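# Move the tray of bottles and beakers to the other bench

## Task

Carry the tray holding the bottles and beakers onto the other bench so the tray rests entirely on it. At the end every bottle and beaker must be upright inside the tray. The task fails if any bottle or beaker leans halfway over or more, or touches the floor. It also fails if a glass beaker breaks, which happens after a drop of more than a few centimetres or a hard knock. The task fails if the robot falls or finishes tilted. Finally, release the tray and move the robot away; if the result only holds because the robot supports it, it does not count.

## Robot and tools

Robot: a wheeled base that drives straight and turns on the spot but cannot move sideways. It carries a lifting column with two six-joint arms, each with a two-finger gripper, and a head that tilts. Shoulder height S = 0.90 m + column_m. Folded as at the start, the robot is 0.73 m long, 0.62 m wide and S + 0.43 m tall, and its front is 0.40 m ahead of the column. A loose object may occasionally get a brief shove from outside.

Frames: the base frame sits on the floor under the column, midway between the drive wheels, with x forward, y left and z up. left_hand and right_hand are reported in this frame. Each is the point where the fingers meet, and the fingertips reach 8 mm past it. The hand's z axis runs along the fingers (quat_wxyz maps (0,0,1) onto it) and its y axis runs along the opening. The odometry frame is the base frame as it was when the scene began. base_odometry counts wheel rotation only, so wheel slip shows up as travel.

execute_actions: "actions" holds one action or none. An empty list only reports state and images. An action may contain:
- "base": exactly one relative move. translate_m is metres straight ahead, positive forward, -3 to 3. rotate_rad is radians on the spot, positive counter-clockwise seen from above, -3.2 to 3.2.
- "joints": a single object of absolute targets keyed by joint name, covering both arms. Units and ranges: column_m 0 to 0.8 m. head_tilt_rad -0.61 to 1.308, positive looks down. left/right_joint1_rad -2.879 to 2.879. joint2 0 to 3.141. joint3 0 to 3.019. joint4 -1.692 to 1.57. joint5 -1.57 to 1.57, positive swings the hand to the robot's right. joint6 -2.094 to 2.094, positive rolls clockwise seen from behind. left/right_gripper_m 0 to 0.093, the fingertip gap in metres.
- "speeds": optional caps for this action only. translate_m 0.05 to 0.8 m/s and rotate_rad 0.1 to 1 rad/s; the defaults are the maxima. Speeds do not slow the arms.
Motions within an action start together. A base move needing more than 8.667 s is refused, and no action runs longer than 15 s. Unknown keys or out-of-range values cause refusal, and nothing moves. A joint or base you leave out may keep pushing toward its earlier target. "cameras" chooses which images come back: cam_head_left, cam_head_right, cam_left_wrist, cam_right_wrist, nav_camera, or all. Omitting it or sending null gives all cameras; [] gives none. If a result reports a stop, the later motion calls in that same reply are skipped.

wait: seconds from 0 to 10. Nothing new is commanded, and it returns state and images. zoom_image: camera plus region [x0, y0, x1, y1] in pixels of that camera's latest image. (0,0) is the top-left corner, and the region may be at most 504 by 504. finished_scene: pass the current scene number. It ends the scene for good and reports success.

Arm geometry: with joint1 at -1.57 (left) or 1.57 (right) and joints 5 and 6 at 0, the arm moves in a vertical plane 0.23 m to one side of the column. Define a = j2 - 0.35, b = 1.05 + j2 - j3, and c = b - j4, where c = 1.57 means the fingers point straight down. Distance ahead = 0.12 + 0.39 sin a + 0.38 cos b + 0.25 cos c. Height = S + 0.39 cos a - 0.38 sin b - 0.25 sin c. Example: j2, j3, j4 = 0.93, 0.78, 0.14 gives about 0.60 m ahead and 0.25 m below S. The real hand usually ends up to 5 cm lower and nearer the column, and up to 12 cm with heavy or far-out loads; check left_hand/right_hand. An empty hand reaches about 1 m from the shoulder. Below 0.4 m height, the base housing is in the way for hands less than 0.45 m ahead. Do not move an arm while column_m is below 0.3.

Loads with fingers pointing down, per arm: 3.2 kg at about 0.4 m ahead and 0.3 to 0.7 m below S. 2 kg out to 0.6 m ahead, 0.21 to 0.7 m below S. 1 kg out to 0.8 m, 0.3 to 0.55 m below S. 0.3 kg out to 0.6 m, from 0.14 m above to 0.7 m below S. A gripper holds roughly 2 to 6 kg. Loads that are too heavy, or held with fingers flatter than about 1.2 rad below horizontal, sag and give time_out or off_target. To grip, command an opening smaller than the object; off_target is then normal. A reported opening that stays 0.002 m or more above target means something is held. Fingers are 7 cm long; the gripper body is 10 by 7 cm. Small joint changes (under 0.03 rad, or 0.08 for joints 2 and 3) may not move anything. For gentle contact, step about 0.05 rad per call from your last target.

Results: base_status and joint_status show "done" (within tolerance; for the base, wheels turned fully even if they slipped), "off_target", "contact_stop" (column or base only), "time_out", "not_followed" (a safety check withheld arm targets, with a cause line; back the moved joints off by 0.05 rad or more), or "limit_stop_at_motor_heat". on_its_own reports uncommanded behaviour, where "held at" is a held target, not the joint's position. A blocked arm keeps pushing and can overheat. To relax it, send its reported positions back as targets; a held load then sinks slightly. turned_by_wheels versus turned_by_imu: a gap above about 4% and 0.05 rad means a collision or slip, and the heading is off by about that gap. base_tilt is in degrees, forward/right positive; a forward drop of 0.5 or more during a move means the base is leaning back. motor_effort lists the wheels only, as a percentage, with the peak in brackets. wheel_motors_off = 1 means the wheels were cut for 2 s after about 3 s of hard pushing. Motor temperatures are listed per arm: a MOTOR HOT warning appears at 85 °C, and at 100 °C the arm drops.

Column: going down, it halts with contact_stop when an arm's load changes, for example when the tray touches down. It may then sink up to 0.15 to 0.2 m more, and it refuses further descent until it has risen 0.2 m. A bench top higher than 0.30 m and more than 0.26 m below S can slide over the housing and strike the column. A base stall gives contact_stop; back off 0.05 m before turning again.

Cameras: the head cameras look ahead and down by head_tilt_rad. Wrist cameras sit behind the fingertips and look along the fingers, tilted 0.62 rad back toward the robot. nav_camera is at the front of the base, 0.23 m up, looking ahead.

Avoid: dropping or tilting the tray, knocking the glass, pushing the arms into each other, prolonged hard pushing, and ending the scene while still holding the tray.

Each tool is called after ">>>" by a JSON object that holds its "name" and its "arguments", one argument or row to a line.

## Session

>>> {"name": "execute_actions", "arguments": {
  "actions": []
}}

Scene clock: 0.00 s.
Joint torques (N m, as the arm reports them, + toward a larger angle): no reading
Motor temperatures (°C, as the motors report them): left_arm=[29 29 28 30 31 32] | right_arm=[30 31 29 29 30 30]
base_odometry: x=+0.000 y=+0.000 heading=+0.000 (m, m, rad; odometry frame)
turned_by_wheels: +0.000 (rad since the last result)
turned_by_imu: +0.000 (rad since the last result)
base_tilt: forward=-0.5 right=+0.0 (deg)
base_status: not commanded
joint_positions: column_m=+0.557 head_tilt_rad=+0.861 left_joint1_rad=-1.560 left_joint2_rad=+0.870 left_joint3_rad=+0.405 left_joint4_rad=-0.965 left_joint5_rad=+0.034 left_joint6_rad=-0.023 left_gripper_m=+0.095 right_joint1_rad=+1.580 right_joint2_rad=+0.850 right_joint3_rad=+0.391 right_joint4_rad=-0.969 right_joint5_rad=-0.016 right_joint6_rad=-0.106 right_gripper_m=+0.094
joint_status: not commanded
wheel_motors_off: 0
motor_effort: left_wheel=+2 right_wheel=+2 (%)
left_hand: x=+0.1457 y=+0.2208 z=+1.2592 quat_wxyz=(+0.437, +0.022, -0.899, +0.007) (m; base frame)
right_hand: x=+0.1412 y=-0.2209 z=+1.2629 quat_wxyz=(+0.436, +0.048, -0.898, -0.033) (m; base frame)
pictures: cam_head_left, cam_head_right, cam_left_wrist, cam_right_wrist, nav_camera
Images, in order (width x height): cam_head_left 504x504, cam_head_right 504x504, cam_left_wrist 504x504, cam_right_wrist 504x504, nav_camera 504x504.

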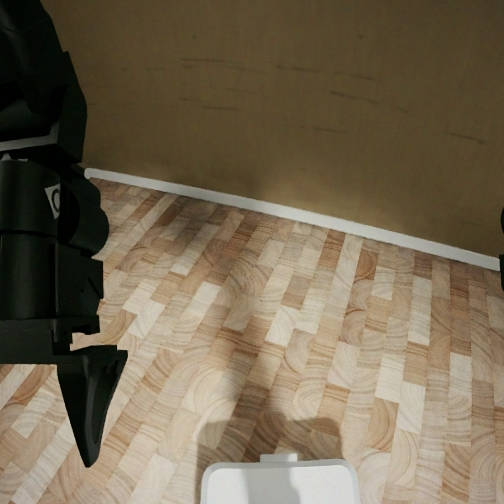

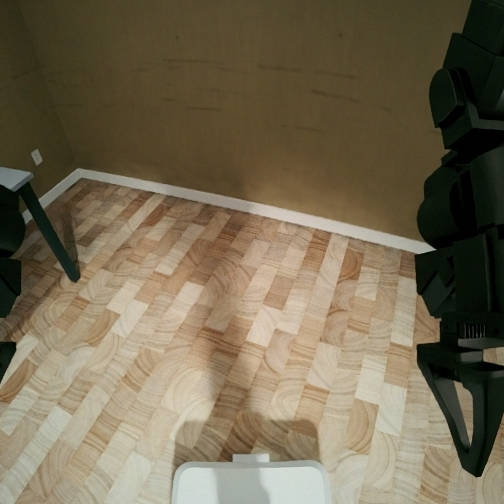

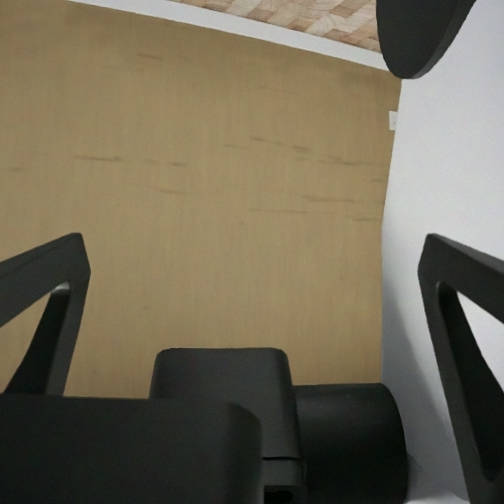

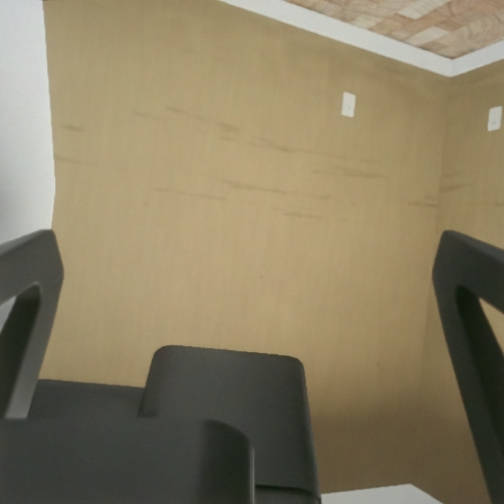

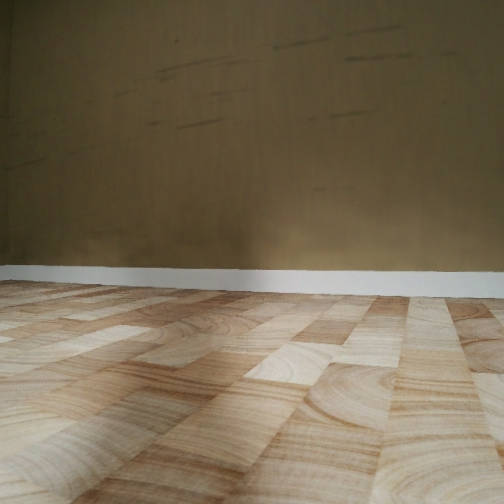

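>>> {"name": "execute_actions", "arguments": {
  "actions": [
    {"base":{"rotate_rad":1.25},"joints":{"head_tilt_rad":0.6}}
  ],
  "cameras": ["cam_head_left","cam_head_right","nav_camera"]
}}

>>> {"name": "execute_actions", "arguments": {
  "actions": [
    {"base":{"rotate_rad":3.14}}
  ],
  "cameras": ["cam_head_left","cam_head_right","nav_camera"]
}}

Scene clock: 8.97 s.
Joint torques (N m, as the arm reports them, + toward a larger angle): left_arm=[-1.16 -7.18 -0.63 -1.32  0.03  0.06] | right_arm=[-0.52 -5.89 -0.68 -1.1  -0.05  0.05]
Motor temperatures (°C, as the motors report them): left_arm=[29 29 28 30 31 32] | right_arm=[30 31 29 29 30 30]
base_odometry: x=+0.000 y=+0.000 heading=+1.248 (m, m, rad; odometry frame)
turned_by_wheels: +1.248 (rad since the last result)
turned_by_imu: +1.262 (rad since the last result)
base_tilt: forward=-0.5 right=+0.1 (deg)
base_status: done
joint_positions: column_m=+0.557 head_tilt_rad=+0.617 left_joint1_rad=-1.560 left_joint2_rad=+0.870 left_joint3_rad=+0.405 left_joint4_rad=-0.965 left_joint5_rad=+0.034 left_joint6_rad=-0.023 left_gripper_m=+0.095 right_joint1_rad=+1.580 right_joint2_rad=+0.850 right_joint3_rad=+0.391 right_joint4_rad=-0.969 right_joint5_rad=-0.016 right_joint6_rad=-0.106 right_gripper_m=+0.094
joint_status: all done
wheel_motors_off: 0
motor_effort: left_wheel=-8(45) right_wheel=+7(44) (%)
left_hand: x=+0.1457 y=+0.2208 z=+1.2592 quat_wxyz=(+0.437, +0.022, -0.899, +0.007) (m; base frame)
right_hand: x=+0.1412 y=-0.2209 z=+1.2629 quat_wxyz=(+0.436, +0.048, -0.898, -0.033) (m; base frame)
pictures: cam_head_left, cam_head_right, nav_camera
camera_calibration (this result's frames):
cam_head_left: T_world_to_cam=[[-0.00285561, -0.999643, -0.0265544, 0.0958325], [-0.511672, 0.0242757, -0.858838, 1.35104], [0.859176, 0.0111346, -0.511558, 0.669421], [0, 0, 0, 1]] pos_world=[0.116412, 0.0555471, 1.50532]
cam_head_right: T_world_to_cam=[[-0.00293461, -0.999889, -0.0145772, -0.0221883], [-0.517066, 0.0139946, -0.855831, 1.34791], [0.855941, 0.00502586, -0.51705, 0.674549], [0, 0, 0, 1]] pos_world=[0.119519, -0.0444395, 1.50204]
Images, in order (width x height): cam_head_left 504x504, cam_head_right 504x504, nav_camera 504x504.

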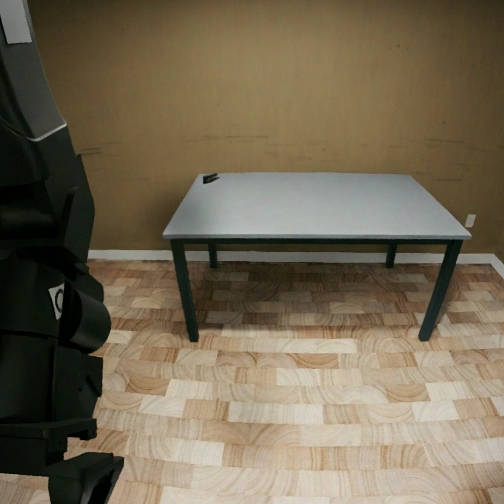

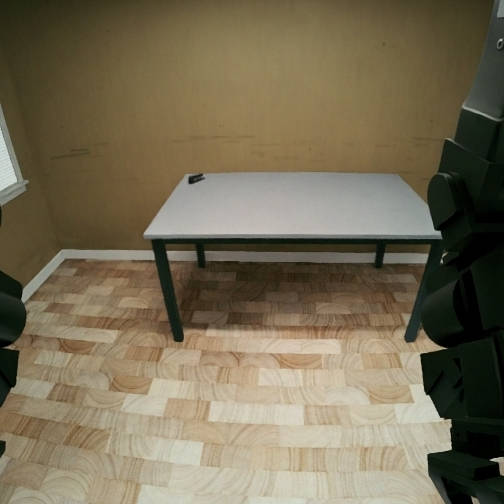

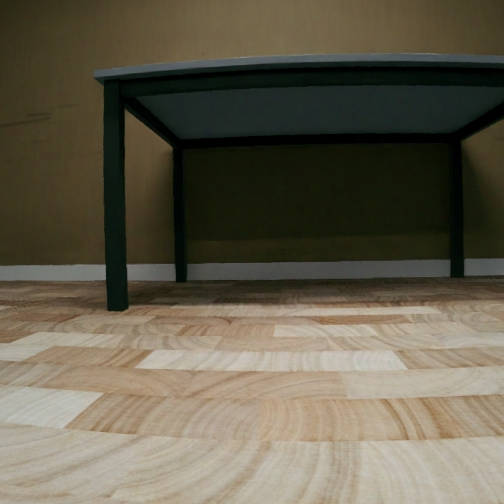

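Scene clock: 13.70 s.
Joint torques (N m, as the arm reports them, + toward a larger angle): left_arm=[-1.22 -7.75 -0.59 -1.29  0.04  0.07] | right_arm=[-0.75 -5.67 -0.62 -1.05 -0.07  0.03]
Motor temperatures (°C, as the motors report them): left_arm=[29 29 28 30 31 32] | right_arm=[30 31 29 29 30 30]
base_odometry: x=+0.000 y=+0.000 heading=-1.897 (m, m, rad; odometry frame)
turned_by_wheels: +3.139 (rad since the last result)
turned_by_imu: +3.183 (rad since the last result)
base_tilt: forward=-0.6 right=+0.1 (deg)
base_status: done
joint_positions: column_m=+0.557 head_tilt_rad=+0.617 left_joint1_rad=-1.560 left_joint2_rad=+0.870 left_joint3_rad=+0.405 left_joint4_rad=-0.965 left_joint5_rad=+0.034 left_joint6_rad=-0.023 left_gripper_m=+0.095 right_joint1_rad=+1.580 right_joint2_rad=+0.850 right_joint3_rad=+0.391 right_joint4_rad=-0.969 right_joint5_rad=-0.016 right_joint6_rad=-0.106 right_gripper_m=+0.094
joint_status: not commanded
wheel_motors_off: 0
motor_effort: left_wheel=-8(29) right_wheel=+8(30) (%)
left_hand: x=+0.1457 y=+0.2208 z=+1.2592 quat_wxyz=(+0.437, +0.022, -0.899, +0.007) (m; base frame)
right_hand: x=+0.1412 y=-0.2209 z=+1.2629 quat_wxyz=(+0.436, +0.048, -0.898, -0.033) (m; base frame)
pictures: cam_head_left, cam_head_right, nav_camera
camera_calibration (this result's frames):
cam_head_left: T_world_to_cam=[[-0.00285515, -0.999643, -0.0265545, 0.0958325], [-0.511657, 0.0242757, -0.858847, 1.35105], [0.859185, 0.0111346, -0.511544, 0.669398], [0, 0, 0, 1]] pos_world=[0.116412, 0.0555471, 1.50532]
cam_head_right: T_world_to_cam=[[-0.00293436, -0.999889, -0.0145773, -0.0221883], [-0.517051, 0.0139946, -0.85584, 1.34792], [0.85595, 0.00502586, -0.517035, 0.674526], [0, 0, 0, 1]] pos_world=[0.11952, -0.0444395, 1.50204]
Images, in order (width x height): cam_head_left 504x504, cam_head_right 504x504, nav_camera 504x504.

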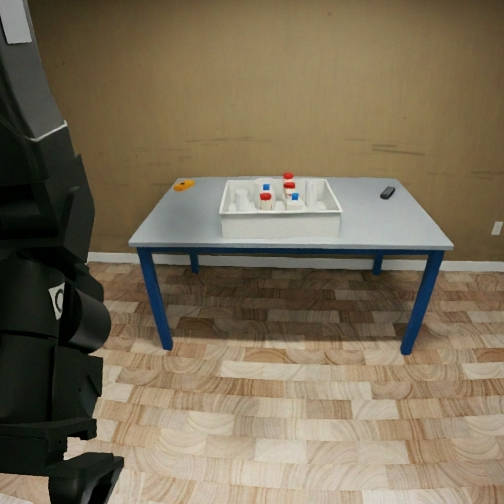

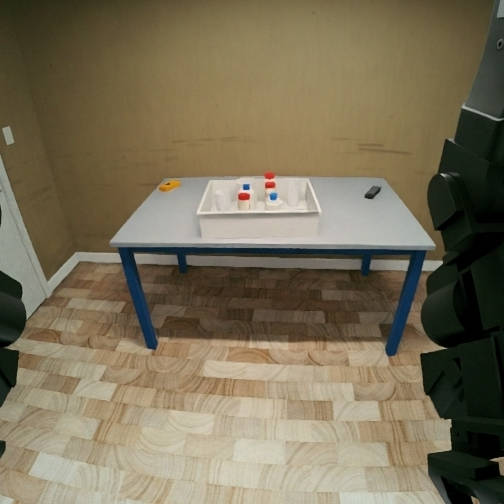

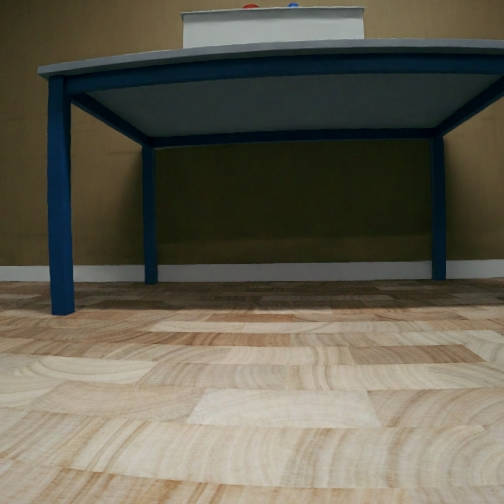

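>>> {"name": "execute_actions", "arguments": {
  "actions": [
    {"base":{"rotate_rad":-0.04},"joints":{"head_tilt_rad":1.0,"left_joint1_rad":-1.49,"left_joint2_rad":1.05,"left_joint3_rad":0.9,"left_joint4_rad":-0.37,"right_joint1_rad":1.49,"right_joint2_rad":1.05,"right_joint3_rad":0.9,"right_joint4_rad":-0.37,"right_joint6_rad":0,"left_gripper_m":0.06,"right_gripper_m":0.06}}
  ],
  "cameras": []
}}

>>> {"name": "execute_actions", "arguments": {
  "actions": [
    {"base":{"translate_m":1.1}}
  ]
}}

Scene clock: 26.97 s.
Joint torques (N m, as the arm reports them, + toward a larger angle): left_arm=[ -1.03 -13.37   2.6    0.33  -0.01   0.04] | right_arm=[ -1.34 -12.61   3.03   0.8    0.     0.16]
Motor temperatures (°C, as the motors report them): left_arm=[29 29 28 30 31 32] | right_arm=[30 31 29 29 30 30]
base_odometry: x=+0.000 y=+0.000 heading=-1.936 (m, m, rad; odometry frame)
turned_by_wheels: -0.040 (rad since the last result)
turned_by_imu: -0.041 (rad since the last result)
base_tilt: forward=-0.5 right=-0.1 (deg)
base_status: done
joint_positions: column_m=+0.557 head_tilt_rad=+1.000 left_joint1_rad=-1.491 left_joint2_rad=+1.046 left_joint3_rad=+0.907 left_joint4_rad=-0.378 left_joint5_rad=+0.034 left_joint6_rad=-0.023 left_gripper_m=+0.060 right_joint1_rad=+1.493 right_joint2_rad=+1.050 right_joint3_rad=+0.911 right_joint4_rad=-0.371 right_joint5_rad=-0.016 right_joint6_rad=-0.007 right_gripper_m=+0.060
joint_status: all done
wheel_motors_off: 0
motor_effort: left_wheel=+5(14) right_wheel=-3(9) (%)
left_hand: x=+0.5162 y=+0.2573 z=+1.1543 quat_wxyz=(-0.004, +0.032, -0.999, -0.018) (m; base frame)
right_hand: x=+0.5189 y=-0.2603 z=+1.1534 quat_wxyz=(-0.007, -0.016, -1.000, +0.026) (m; base frame)
pictures: none
No camera images: the call's "cameras" was empty. Leave "cameras" out to get every camera's image.

Scene clock: 30.60 s.
Joint torques (N m, as the arm reports them, + toward a larger angle): left_arm=[ -1.05 -13.8    2.82   0.49  -0.01   0.05] | right_arm=[ -1.27 -12.64   3.46   0.68   0.     0.12]
Motor temperatures (°C, as the motors report them): left_arm=[29 29 29 30 31 32] | right_arm=[30 31 29 29 30 30]
base_odometry: x=-0.392 y=-1.028 heading=-1.935 (m, m, rad; odometry frame)
turned_by_wheels: +0.001 (rad since the last result)
turned_by_imu: +0.000 (rad since the last result)
base_tilt: forward=-0.4 right=+0.0 (deg)
base_status: done
joint_positions: column_m=+0.557 head_tilt_rad=+1.000 left_joint1_rad=-1.491 left_joint2_rad=+1.046 left_joint3_rad=+0.902 left_joint4_rad=-0.378 left_joint5_rad=+0.034 left_joint6_rad=-0.023 left_gripper_m=+0.060 right_joint1_rad=+1.493 right_joint2_rad=+1.050 right_joint3_rad=+0.907 right_joint4_rad=-0.371 right_joint5_rad=-0.016 right_joint6_rad=-0.007 right_gripper_m=+0.060
joint_status: not commanded
wheel_motors_off: 0
motor_effort: left_wheel=+2(62) right_wheel=-1(45) (%)
left_hand: x=+0.5133 y=+0.2572 z=+1.1536 quat_wxyz=(-0.002, +0.032, -0.999, -0.018) (m; base frame)
right_hand: x=+0.5164 y=-0.2603 z=+1.1528 quat_wxyz=(-0.005, -0.016, -1.000, +0.026) (m; base frame)
pictures: cam_head_left, cam_head_right, cam_left_wrist, cam_right_wrist, nav_camera
camera_calibration (this result's frames):
cam_head_left: T_world_to_cam=[[-0.0125715, -0.999643, -0.0235637, 0.0917046], [-0.795533, 0.0242757, -0.605424, 0.974296], [0.60578, 0.0111346, -0.795554, 1.12021], [0, 0, 0, 1]] pos_world=[0.0976384, 0.0555471, 1.48321]
cam_head_right: T_world_to_cam=[[-0.00816919, -0.999889, -0.0124247, -0.0252473], [-0.799413, 0.0139946, -0.600619, 0.968317], [0.600727, 0.00502586, -0.799439, 1.12295], [0, 0, 0, 1]] pos_world=[0.0992945, -0.0444395, 1.479]
cam_left_wrist: T_world_to_cam=[[0.0895423, -0.995567, -0.0287982, 0.240593], [-0.810167, -0.0896246, 0.579308, -0.222408], [-0.57932, -0.0285412, -0.8146, 1.36735], [0, 0, 0, 1]] pos_world=[0.590405, 0.258619, 1.24962]
cam_right_wrist: T_world_to_cam=[[-0.0418436, -0.998229, 0.0422936, -0.28344], [-0.827571, 0.0583453, 0.558321, -0.196528], [-0.5598, -0.0116388, -0.828546, 1.36341], [0, 0, 0, 1]] pos_world=[0.588734, -0.255603, 1.25136]
Images, in order (width x height): cam_head_left 504x504, cam_head_right 504x504, cam_left_wrist 504x504, cam_right_wrist 504x504, nav_camera 504x504.

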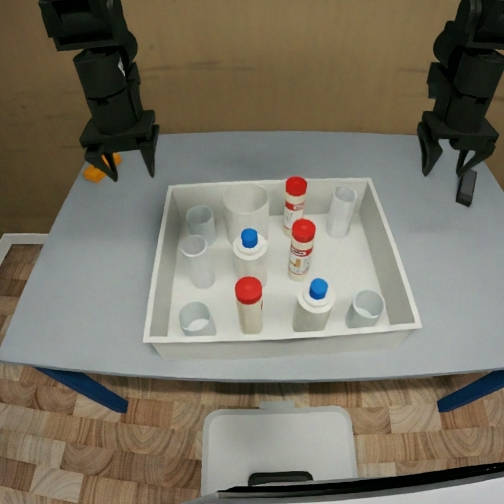

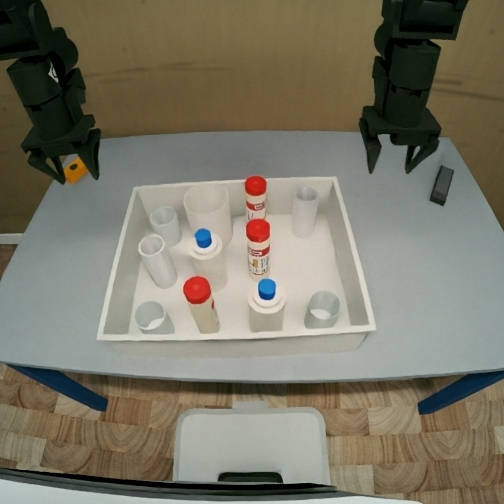

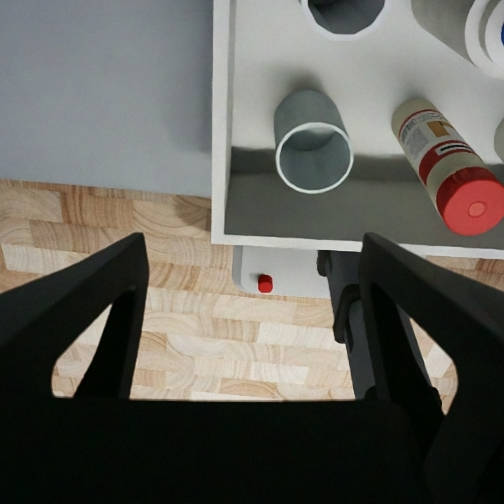

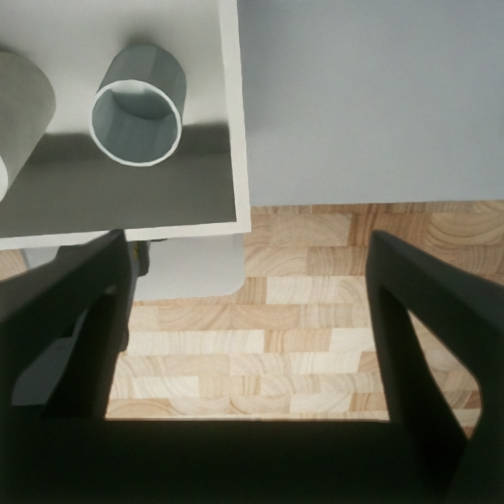

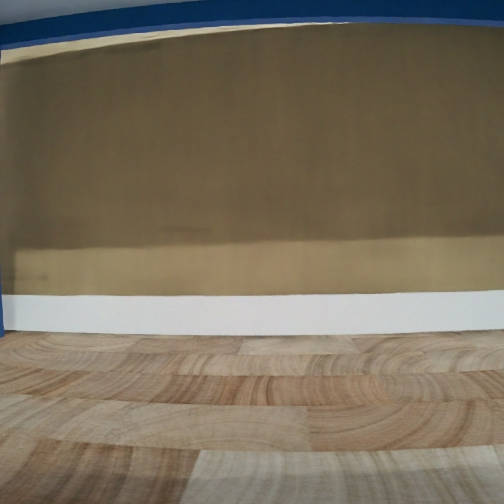

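>>> {"name": "execute_actions", "arguments": {
  "actions": [
    {"base":{"translate_m":0.05},"joints":{"column_m":0.35,"left_joint1_rad":-1.44}}
  ],
  "cameras": ["cam_head_left","cam_left_wrist","cam_right_wrist"]
}}

Scene clock: 38.33 s.
Joint torques (N m, as the arm reports them, + toward a larger angle): left_arm=[ -0.9  -13.42   2.66   0.38  -0.03   0.03] | right_arm=[ -1.25 -12.38   3.26   0.72  -0.02   0.11]
Motor temperatures (°C, as the motors report them): left_arm=[29 30 29 30 31 32] | right_arm=[30 31 29 29 30 30]
base_odometry: x=-0.410 y=-1.074 heading=-1.934 (m, m, rad; odometry frame)
turned_by_wheels: +0.001 (rad since the last result)
turned_by_imu: +0.000 (rad since the last result)
base_tilt: forward=-0.6 right=+0.1 (deg)
base_status: done
joint_positions: column_m=+0.350 head_tilt_rad=+1.001 left_joint1_rad=-1.438 left_joint2_rad=+1.046 left_joint3_rad=+0.901 left_joint4_rad=-0.378 left_joint5_rad=+0.034 left_joint6_rad=-0.023 left_gripper_m=+0.060 right_joint1_rad=+1.493 right_joint2_rad=+1.050 right_joint3_rad=+0.906 right_joint4_rad=-0.371 right_joint5_rad=-0.016 right_joint6_rad=-0.007 right_gripper_m=+0.060
joint_status: all done
wheel_motors_off: 0
motor_effort: left_wheel=+1(29) right_wheel=-1(33) (%)
left_hand: x=+0.5116 y=+0.2825 z=+0.9489 quat_wxyz=(-0.002, +0.045, -0.998, -0.040) (m; base frame)
right_hand: x=+0.5159 y=-0.2603 z=+0.9461 quat_wxyz=(-0.004, -0.016, -1.000, +0.026) (m; base frame)
pictures: cam_head_left, cam_left_wrist, cam_right_wrist
camera_calibration (this result's frames):
cam_head_left: T_world_to_cam=[[-0.0125743, -0.999643, -0.0235622, 0.0868343], [-0.795606, 0.0242757, -0.605327, 0.849087], [0.605683, 0.0111346, -0.795628, 0.955944], [0, 0, 0, 1]] pos_world=[0.0976311, 0.0555471, 1.2766]
cam_left_wrist: T_world_to_cam=[[0.115718, -0.990513, -0.0741198, 0.288168], [-0.806734, -0.137256, 0.574753, -0.0868864], [-0.579473, -0.00671406, -0.814964, 1.19466], [0, 0, 0, 1]] pos_world=[0.588833, 0.28153, 1.0449]
cam_right_wrist: T_world_to_cam=[[-0.0418624, -0.998228, 0.042296, -0.274698], [-0.827143, 0.0583711, 0.558952, -0.0823052], [-0.560431, -0.0115857, -0.82812, 1.19181], [0, 0, 0, 1]] pos_world=[0.588351, -0.255599, 1.04459]
Images, in order (width x height): cam_head_left 504x504, cam_left_wrist 504x504, cam_right_wrist 504x504.

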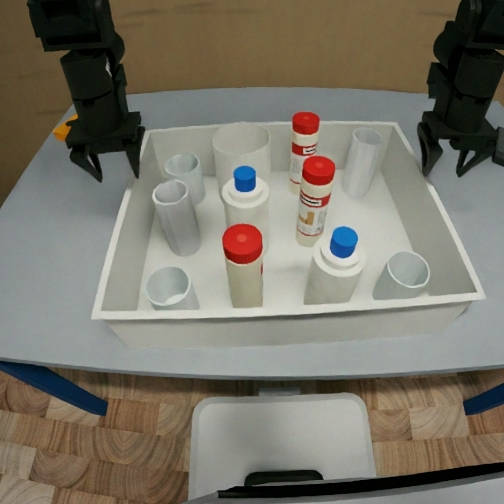

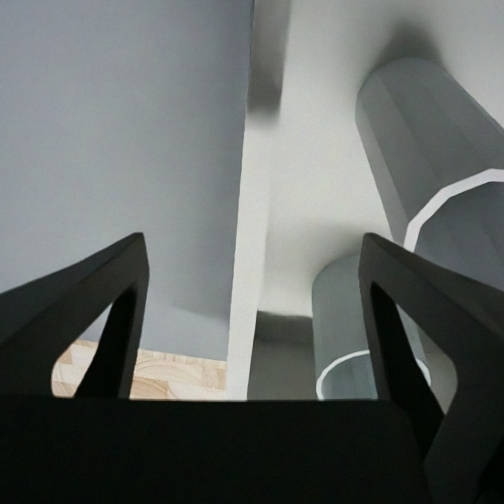

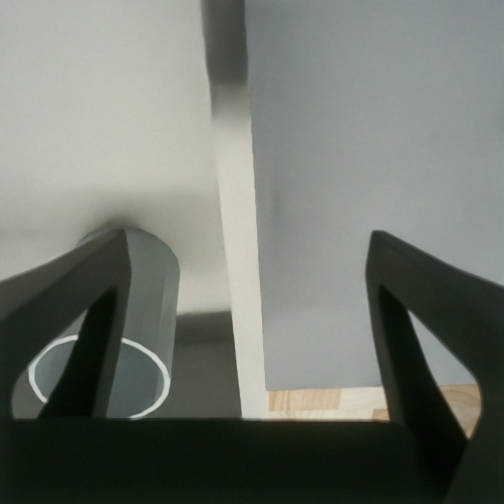

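Both walls lie between the fingers.

>>> {"name": "execute_actions", "arguments": {
  "actions": [
    {"joints":{"column_m":0.25}}
  ],
  "cameras": ["cam_head_left","cam_left_wrist","cam_right_wrist"]
}}

Scene clock: 43.77 s.
Joint torques (N m, as the arm reports them, + toward a larger angle): left_arm=[ -0.7  -14.09   3.07   0.4   -0.03   0.05] | right_arm=[ -0.95 -12.76   3.35   0.76   0.02   0.11]
Motor temperatures (°C, as the motors report them): left_arm=[29 30 29 30 31 32] | right_arm=[30 31 29 29 30 30]
base_odometry: x=-0.410 y=-1.074 heading=-1.934 (m, m, rad; odometry frame)
turned_by_wheels: +0.000 (rad since the last result)
turned_by_imu: +0.000 (rad since the last result)
base_tilt: forward=-0.6 right=+0.1 (deg)
base_status: not commanded
joint_positions: column_m=+0.250 head_tilt_rad=+1.001 left_joint1_rad=-1.438 left_joint2_rad=+1.046 left_joint3_rad=+0.901 left_joint4_rad=-0.378 left_joint5_rad=+0.034 left_joint6_rad=-0.023 left_gripper_m=+0.060 right_joint1_rad=+1.493 right_joint2_rad=+1.050 right_joint3_rad=+0.906 right_joint4_rad=-0.371 right_joint5_rad=-0.016 right_joint6_rad=-0.007 right_gripper_m=+0.060
joint_status: all done
wheel_motors_off: 0
motor_effort: left_wheel=+1(1) right_wheel=-1(1) (%)
left_hand: x=+0.5116 y=+0.2825 z=+0.8489 quat_wxyz=(-0.002, +0.045, -0.998, -0.040) (m; base frame)
right_hand: x=+0.5159 y=-0.2603 z=+0.8461 quat_wxyz=(-0.004, -0.016, -1.000, +0.026) (m; base frame)
pictures: cam_head_left, cam_left_wrist, cam_right_wrist
camera_calibration (this result's frames):
cam_head_left: T_world_to_cam=[[-0.0125744, -0.999643, -0.0235622, 0.0844774], [-0.795606, 0.0242757, -0.605327, 0.788536], [0.605683, 0.0111346, -0.795628, 0.876358], [0, 0, 0, 1]] pos_world=[0.0976311, 0.0555471, 1.17657]
cam_left_wrist: T_world_to_cam=[[0.115718, -0.990513, -0.0741198, 0.280754], [-0.806734, -0.137256, 0.574753, -0.0293942], [-0.579473, -0.00671406, -0.814964, 1.11314], [0, 0, 0, 1]] pos_world=[0.588833, 0.28153, 0.944872]
cam_right_wrist: T_world_to_cam=[[-0.0418624, -0.998228, 0.042296, -0.270467], [-0.827143, 0.0583711, 0.558952, -0.0263936], [-0.560431, -0.0115857, -0.82812, 1.10898], [0, 0, 0, 1]] pos_world=[0.588351, -0.255599, 0.944559]
Images, in order (width x height): cam_head_left 504x504, cam_left_wrist 504x504, cam_right_wrist 504x504.

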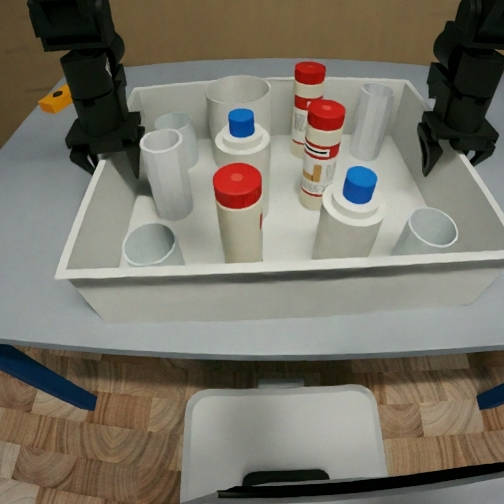

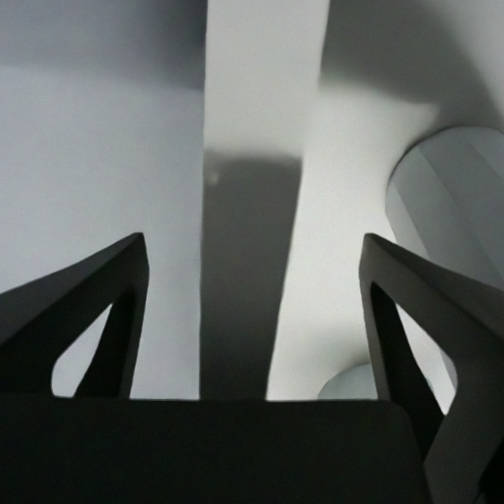

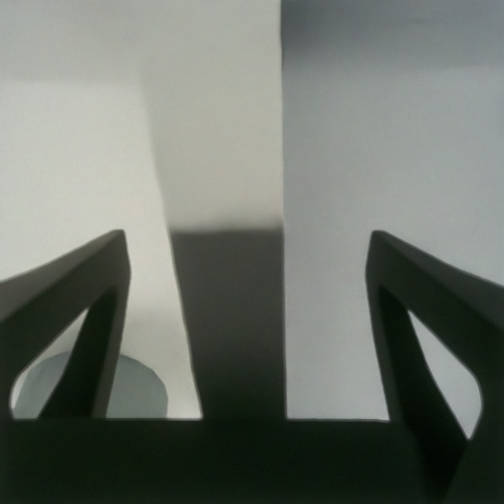

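>>> {"name": "execute_actions", "arguments": {
  "actions": [
    {"joints":{"left_gripper_m":0,"right_gripper_m":0}}
  ],
  "cameras": []
}}

>>> {"name": "execute_actions", "arguments": {
  "actions": [
    {"joints":{"column_m":0.36}}
  ],
  "cameras": ["cam_head_left"]
}}

Scene clock: 50.40 s.
Joint torques (N m, as the arm reports them, + toward a larger angle): left_arm=[ -1.23 -13.6    3.05   0.42  -0.73  -0.6 ] | right_arm=[ -0.93 -12.7    3.35   0.53   1.3    0.7 ]
Motor temperatures (°C, as the motors report them): left_arm=[29 30 29 30 31 32] | right_arm=[30 31 29 29 30 30]
base_odometry: x=-0.410 y=-1.074 heading=-1.934 (m, m, rad; odometry frame)
turned_by_wheels: +0.000 (rad since the last result)
turned_by_imu: +0.000 (rad since the last result)
base_tilt: forward=-0.4 right=+0.0 (deg)
base_status: not commanded
joint_positions: column_m=+0.250 head_tilt_rad=+1.001 left_joint1_rad=-1.429 left_joint2_rad=+1.047 left_joint3_rad=+0.901 left_joint4_rad=-0.376 left_joint5_rad=+0.056 left_joint6_rad=+0.040 left_gripper_m=+0.010 right_joint1_rad=+1.487 right_joint2_rad=+1.050 right_joint3_rad=+0.906 right_joint4_rad=-0.370 right_joint5_rad=-0.046 right_joint6_rad=-0.060 right_gripper_m=+0.009
joint_status: left_gripper_m off_target (ended at +0.010, target +0.000); right_gripper_m off_target (ended at +0.009, target +0.000)
wheel_motors_off: 0
motor_effort: left_wheel=+2(4) right_wheel=-2(2) (%)
left_hand: x=+0.5119 y=+0.2831 z=+0.8488 quat_wxyz=(-0.001, +0.016, -0.999, -0.033) (m; base frame)
right_hand: x=+0.5164 y=-0.2582 z=+0.8461 quat_wxyz=(-0.005, +0.009, -1.000, +0.014) (m; base frame)
pictures: none
No camera images: the call's "cameras" was empty. Leave "cameras" out to get every camera's image.

Scene clock: 52.43 s.
Joint torques (N m, as the arm reports them, + toward a larger angle): left_arm=[ -1.28 -17.86   2.91  -0.18  -1.03  -0.67] | right_arm=[ -0.78 -16.96   3.41   0.01   1.49   0.79]
Motor temperatures (°C, as the motors report them): left_arm=[29 30 29 30 31 32] | right_arm=[30 32 29 29 30 30]
base_odometry: x=-0.410 y=-1.074 heading=-1.934 (m, m, rad; odometry frame)
turned_by_wheels: +0.000 (rad since the last result)
turned_by_imu: +0.000 (rad since the last result)
base_tilt: forward=-0.5 right=+0.2 (deg)
base_status: not commanded
joint_positions: column_m=+0.360 head_tilt_rad=+1.001 left_joint1_rad=-1.429 left_joint2_rad=+1.118 left_joint3_rad=+0.893 left_joint4_rad=-0.356 left_joint5_rad=+0.066 left_joint6_rad=+0.044 left_gripper_m=+0.010 right_joint1_rad=+1.487 right_joint2_rad=+1.108 right_joint3_rad=+0.896 right_joint4_rad=-0.356 right_joint5_rad=-0.050 right_joint6_rad=-0.067 right_gripper_m=+0.008
joint_status: all done
wheel_motors_off: 0
motor_effort: left_wheel=+2(2) right_wheel=-3(3) (%)
left_hand: x=+0.4890 y=+0.2833 z=+0.9305 quat_wxyz=(+0.028, +0.016, -0.999, -0.027) (m; base frame)
right_hand: x=+0.4951 y=-0.2584 z=+0.9324 quat_wxyz=(+0.022, +0.011, -1.000, +0.010) (m; base frame)
pictures: cam_head_left
camera_calibration (this result's frames):
cam_head_left: T_world_to_cam=[[-0.0125743, -0.999643, -0.0235622, 0.0870646], [-0.795606, 0.0242757, -0.605327, 0.855003], [0.605683, 0.0111346, -0.795628, 0.963721], [0, 0, 0, 1]] pos_world=[0.0976311, 0.0555471, 1.28637]
Images, in order (width x height): cam_head_left 504x504.

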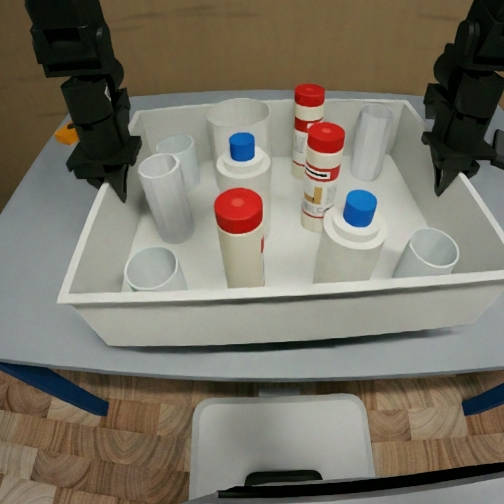

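>>> {"name": "execute_actions", "arguments": {
  "actions": [
    {"base":{"translate_m":-0.7},"speeds":{"translate_m":0.25}}
  ],
  "cameras": []
}}

>>> {"name": "execute_actions", "arguments": {
  "actions": [
    {"base":{"rotate_rad":3.03},"speeds":{"rotate_rad":0.45}}
  ],
  "cameras": ["cam_head_left"]
}}

>>> {"name": "execute_actions", "arguments": {
  "actions": [
    {"base":{"translate_m":1.0},"speeds":{"translate_m":0.3}}
  ],
  "cameras": ["cam_head_left","nav_camera"]
}}

Scene clock: 72.37 s.
Joint torques (N m, as the arm reports them, + toward a larger angle): left_arm=[ -1.59 -17.7    3.48  -0.5   -1.08  -0.63] | right_arm=[ -0.98 -17.13   3.68  -0.04   1.45   0.81]
Motor temperatures (°C, as the motors report them): left_arm=[29 31 29 30 32 32] | right_arm=[30 32 29 29 32 30]
base_odometry: x=-0.162 y=-0.420 heading=-1.932 (m, m, rad; odometry frame)
turned_by_wheels: +0.002 (rad since the last result)
turned_by_imu: +0.002 (rad since the last result)
base_tilt: forward=-0.6 right=+0.1 (deg)
base_status: done
joint_positions: column_m=+0.360 head_tilt_rad=+1.001 left_joint1_rad=-1.429 left_joint2_rad=+1.122 left_joint3_rad=+0.887 left_joint4_rad=-0.355 left_joint5_rad=+0.067 left_joint6_rad=+0.045 left_gripper_m=+0.010 right_joint1_rad=+1.487 right_joint2_rad=+1.111 right_joint3_rad=+0.891 right_joint4_rad=-0.357 right_joint5_rad=-0.049 right_joint6_rad=-0.069 right_gripper_m=+0.008
joint_status: not commanded
wheel_motors_off: 0
motor_effort: left_wheel=+1(45) right_wheel=-2(39) (%)
left_hand: x=+0.4843 y=+0.2831 z=+0.9285 quat_wxyz=(+0.032, +0.016, -0.999, -0.026) (m; base frame)
right_hand: x=+0.4908 y=-0.2584 z=+0.9308 quat_wxyz=(+0.026, +0.012, -1.000, +0.010) (m; base frame)
pictures: none
No camera images: the call's "cameras" was empty. Leave "cameras" out to get every camera's image.

Scene clock: 80.30 s.
Joint torques (N m, as the arm reports them, + toward a larger angle): left_arm=[ -1.29 -18.57   3.38  -0.43  -1.05  -0.69] | right_arm=[ -0.88 -17.25   3.77   0.03   1.58   0.84]
Motor temperatures (°C, as the motors report them): left_arm=[29 31 29 30 32 32] | right_arm=[30 32 29 29 32 30]
base_odometry: x=-0.162 y=-0.420 heading=+1.096 (m, m, rad; odometry frame)
turned_by_wheels: +3.028 (rad since the last result)
turned_by_imu: +3.068 (rad since the last result)
base_tilt: forward=-0.5 right=+0.2 (deg)
base_status: done
joint_positions: column_m=+0.360 head_tilt_rad=+1.001 left_joint1_rad=-1.430 left_joint2_rad=+1.122 left_joint3_rad=+0.887 left_joint4_rad=-0.355 left_joint5_rad=+0.065 left_joint6_rad=+0.045 left_gripper_m=+0.010 right_joint1_rad=+1.485 right_joint2_rad=+1.111 right_joint3_rad=+0.891 right_joint4_rad=-0.357 right_joint5_rad=-0.052 right_joint6_rad=-0.070 right_gripper_m=+0.008
joint_status: not commanded
wheel_motors_off: 0
motor_effort: left_wheel=-8(46) right_wheel=+8(64) (%)
left_hand: x=+0.4844 y=+0.2827 z=+0.9285 quat_wxyz=(+0.032, +0.016, -0.999, -0.026) (m; base frame)
right_hand: x=+0.4908 y=-0.2590 z=+0.9308 quat_wxyz=(+0.026, +0.012, -1.000, +0.010) (m; base frame)
pictures: cam_head_left
camera_calibration (this result's frames):
cam_head_left: T_world_to_cam=[[-0.012578, -0.999643, -0.0235602, 0.0870622], [-0.795701, 0.0242757, -0.605203, 0.854841], [0.605559, 0.0111346, -0.795722, 0.963854], [0, 0, 0, 1]] pos_world=[0.0976218, 0.0555471, 1.28636]
Images, in order (width x height): cam_head_left 504x504.

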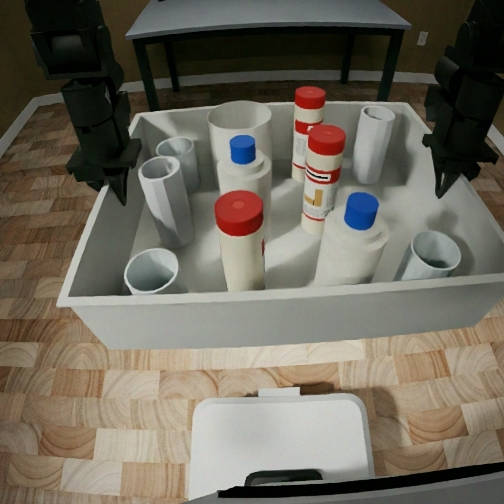

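Scene clock: 84.83 s.
Joint torques (N m, as the arm reports them, + toward a larger angle): left_arm=[ -1.37 -18.48   3.43  -0.54  -1.04  -0.69] | right_arm=[ -0.9  -17.31   3.96   0.03   1.55   0.82]
Motor temperatures (°C, as the motors report them): left_arm=[29 31 29 30 32 32] | right_arm=[30 32 29 29 32 30]
base_odometry: x=+0.295 y=+0.470 heading=+1.097 (m, m, rad; odometry frame)
turned_by_wheels: +0.001 (rad since the last result)
turned_by_imu: +0.000 (rad since the last result)
base_tilt: forward=-0.5 right=+0.1 (deg)
base_status: done
joint_positions: column_m=+0.360 head_tilt_rad=+1.001 left_joint1_rad=-1.430 left_joint2_rad=+1.124 left_joint3_rad=+0.887 left_joint4_rad=-0.355 left_joint5_rad=+0.066 left_joint6_rad=+0.045 left_gripper_m=+0.010 right_joint1_rad=+1.485 right_joint2_rad=+1.112 right_joint3_rad=+0.890 right_joint4_rad=-0.357 right_joint5_rad=-0.052 right_joint6_rad=-0.070 right_gripper_m=+0.008
joint_status: not commanded
wheel_motors_off: 0
motor_effort: left_wheel=+1(51) right_wheel=-2(52) (%)
left_hand: x=+0.4837 y=+0.2827 z=+0.9278 quat_wxyz=(+0.033, +0.016, -0.999, -0.026) (m; base frame)
right_hand: x=+0.4897 y=-0.2591 z=+0.9304 quat_wxyz=(+0.028, +0.012, -1.000, +0.010) (m; base frame)
pictures: cam_head_left, nav_camera
camera_calibration (this result's frames):
cam_head_left: T_world_to_cam=[[-0.0125785, -0.999643, -0.02356, 0.0870619], [-0.795712, 0.0242757, -0.605188, 0.854821], [0.605544, 0.0111346, -0.795734, 0.96387], [0, 0, 0, 1]] pos_world=[0.0976207, 0.0555471, 1.28636]
Images, in order (width x height): cam_head_left 504x504, nav_camera 504x504.

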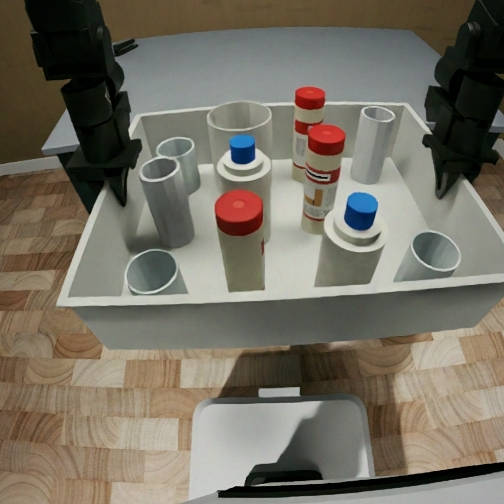

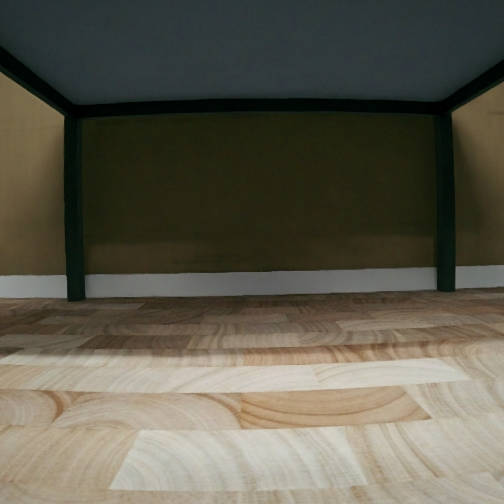

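>>> {"name": "execute_actions", "arguments": {
  "actions": [
    {"base":{"translate_m":0.7},"joints":{"column_m":0.39},"speeds":{"translate_m":0.2}}
  ],
  "cameras": ["cam_head_left","cam_head_right"]
}}

Scene clock: 93.90 s.
Joint torques (N m, as the arm reports them, + toward a larger angle): left_arm=[ -1.16 -18.84   3.44  -0.48  -1.04  -0.68] | right_arm=[ -0.72 -17.28   3.86  -0.07   1.58   0.8 ]
Motor temperatures (°C, as the motors report them): left_arm=[29 31 29 30 32 32] | right_arm=[30 33 29 29 33 30]
base_odometry: x=+0.615 y=+1.093 heading=+1.098 (m, m, rad; odometry frame)
turned_by_wheels: +0.001 (rad since the last result)
turned_by_imu: +0.000 (rad since the last result)
base_tilt: forward=-0.6 right=+0.2 (deg)
base_status: done
joint_positions: column_m=+0.390 head_tilt_rad=+1.001 left_joint1_rad=-1.430 left_joint2_rad=+1.125 left_joint3_rad=+0.887 left_joint4_rad=-0.355 left_joint5_rad=+0.066 left_joint6_rad=+0.045 left_gripper_m=+0.010 right_joint1_rad=+1.485 right_joint2_rad=+1.113 right_joint3_rad=+0.889 right_joint4_rad=-0.357 right_joint5_rad=-0.051 right_joint6_rad=-0.070 right_gripper_m=+0.008
joint_status: all done
wheel_motors_off: 0
motor_effort: left_wheel=+2(29) right_wheel=-2(31) (%)
left_hand: x=+0.4832 y=+0.2827 z=+0.9573 quat_wxyz=(+0.034, +0.016, -0.999, -0.026) (m; base frame)
right_hand: x=+0.4889 y=-0.2591 z=+0.9600 quat_wxyz=(+0.028, +0.012, -0.999, +0.010) (m; base frame)
pictures: cam_head_left, cam_head_right
camera_calibration (this result's frames):
cam_head_left: T_world_to_cam=[[-0.0125822, -0.999643, -0.023558, 0.0877666], [-0.795807, 0.0242757, -0.605064, 0.872823], [0.60542, 0.0111346, -0.795828, 0.987895], [0, 0, 0, 1]] pos_world=[0.0976114, 0.0555471, 1.31638]
cam_head_right: T_world_to_cam=[[-0.00817481, -0.999889, -0.012421, -0.0273247], [-0.799684, 0.0139946, -0.600257, 0.867642], [0.600365, 0.00502586, -0.79971, 0.989983], [0, 0, 0, 1]] pos_world=[0.0992657, -0.0444395, 1.31217]
Images, in order (width x height): cam_head_left 504x504, cam_head_right 504x504.

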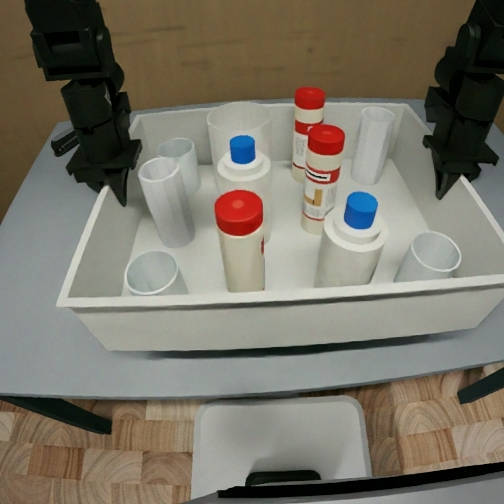

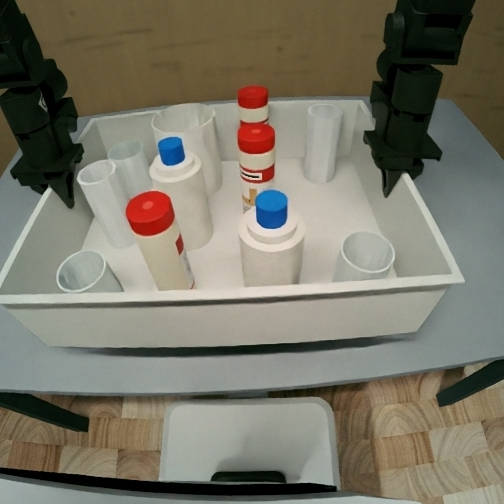

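Edge at about 0.24; a bit more.

>>> {"name": "execute_actions", "arguments": {
  "actions": [
    {"base":{"translate_m":0.06},"joints":{"column_m":0.30},"speeds":{"translate_m":0.1}}
  ],
  "cameras": []
}}

>>> {"name": "execute_actions", "arguments": {
  "actions": [
    {"joints":{"column_m":0.275}}
  ],
  "cameras": ["cam_head_left"]
}}

Scene clock: 101.03 s.
Joint torques (N m, as the arm reports them, + toward a larger angle): left_arm=[ -1.44 -18.44   3.13  -0.46  -1.05  -0.68] | right_arm=[ -0.74 -17.2    3.79   0.04   1.53   0.82]
Motor temperatures (°C, as the motors report them): left_arm=[29 31 29 30 33 32] | right_arm=[30 33 29 29 33 30]
base_odometry: x=+0.642 y=+1.146 heading=+1.098 (m, m, rad; odometry frame)
turned_by_wheels: +0.001 (rad since the last result)
turned_by_imu: +0.000 (rad since the last result)
base_tilt: forward=-0.5 right=+0.2 (deg)
base_status: done
joint_positions: column_m=+0.300 head_tilt_rad=+1.001 left_joint1_rad=-1.430 left_joint2_rad=+1.127 left_joint3_rad=+0.887 left_joint4_rad=-0.355 left_joint5_rad=+0.066 left_joint6_rad=+0.045 left_gripper_m=+0.010 right_joint1_rad=+1.485 right_joint2_rad=+1.114 right_joint3_rad=+0.889 right_joint4_rad=-0.357 right_joint5_rad=-0.051 right_joint6_rad=-0.070 right_gripper_m=+0.008
joint_status: all done
wheel_motors_off: 0
motor_effort: left_wheel=+1(31) right_wheel=-1(28) (%)
left_hand: x=+0.4827 y=+0.2827 z=+0.8668 quat_wxyz=(+0.035, +0.016, -0.999, -0.026) (m; base frame)
right_hand: x=+0.4884 y=-0.2591 z=+0.8698 quat_wxyz=(+0.029, +0.012, -0.999, +0.010) (m; base frame)
pictures: none
No camera images: the call's "cameras" was empty. Leave "cameras" out to get every camera's image.

Scene clock: 101.93 s.
Joint torques (N m, as the arm reports them, + toward a larger angle): left_arm=[ -1.36 -17.49   3.54  -0.4   -0.94  -0.69] | right_arm=[ -0.78 -17.34   3.99  -0.52   1.85   0.8 ]
Motor temperatures (°C, as the motors report them): left_arm=[29 31 29 30 33 33] | right_arm=[30 33 29 29 33 30]
base_odometry: x=+0.642 y=+1.146 heading=+1.098 (m, m, rad; odometry frame)
turned_by_wheels: +0.000 (rad since the last result)
turned_by_imu: +0.000 (rad since the last result)
base_tilt: forward=-0.6 right=+0.0 (deg)
base_status: not commanded
joint_positions: column_m=+0.275 head_tilt_rad=+1.001 left_joint1_rad=-1.430 left_joint2_rad=+1.107 left_joint3_rad=+0.887 left_joint4_rad=-0.353 left_joint5_rad=+0.062 left_joint6_rad=+0.045 left_gripper_m=+0.010 right_joint1_rad=+1.485 right_joint2_rad=+1.110 right_joint3_rad=+0.889 right_joint4_rad=-0.340 right_joint5_rad=-0.058 right_joint6_rad=-0.066 right_gripper_m=+0.008
joint_status: all done
wheel_motors_off: 0
motor_effort: left_wheel=+2(2) right_wheel=+0(1) (%)
left_hand: x=+0.4895 y=+0.2832 z=+0.8490 quat_wxyz=(+0.024, +0.015, -0.999, -0.029) (m; base frame)
right_hand: x=+0.4938 y=-0.2581 z=+0.8460 quat_wxyz=(+0.019, +0.010, -1.000, +0.007) (m; base frame)
pictures: cam_head_left
camera_calibration (this result's frames):
cam_head_left: T_world_to_cam=[[-0.0125822, -0.999643, -0.023558, 0.0850612], [-0.795807, 0.0242757, -0.605064, 0.803337], [0.60542, 0.0111346, -0.795828, 0.896502], [0, 0, 0, 1]] pos_world=[0.0976114, 0.0555471, 1.20154]
Images, in order (width x height): cam_head_left 504x504.

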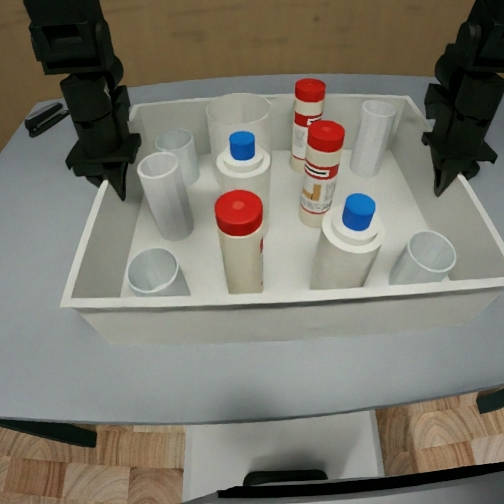

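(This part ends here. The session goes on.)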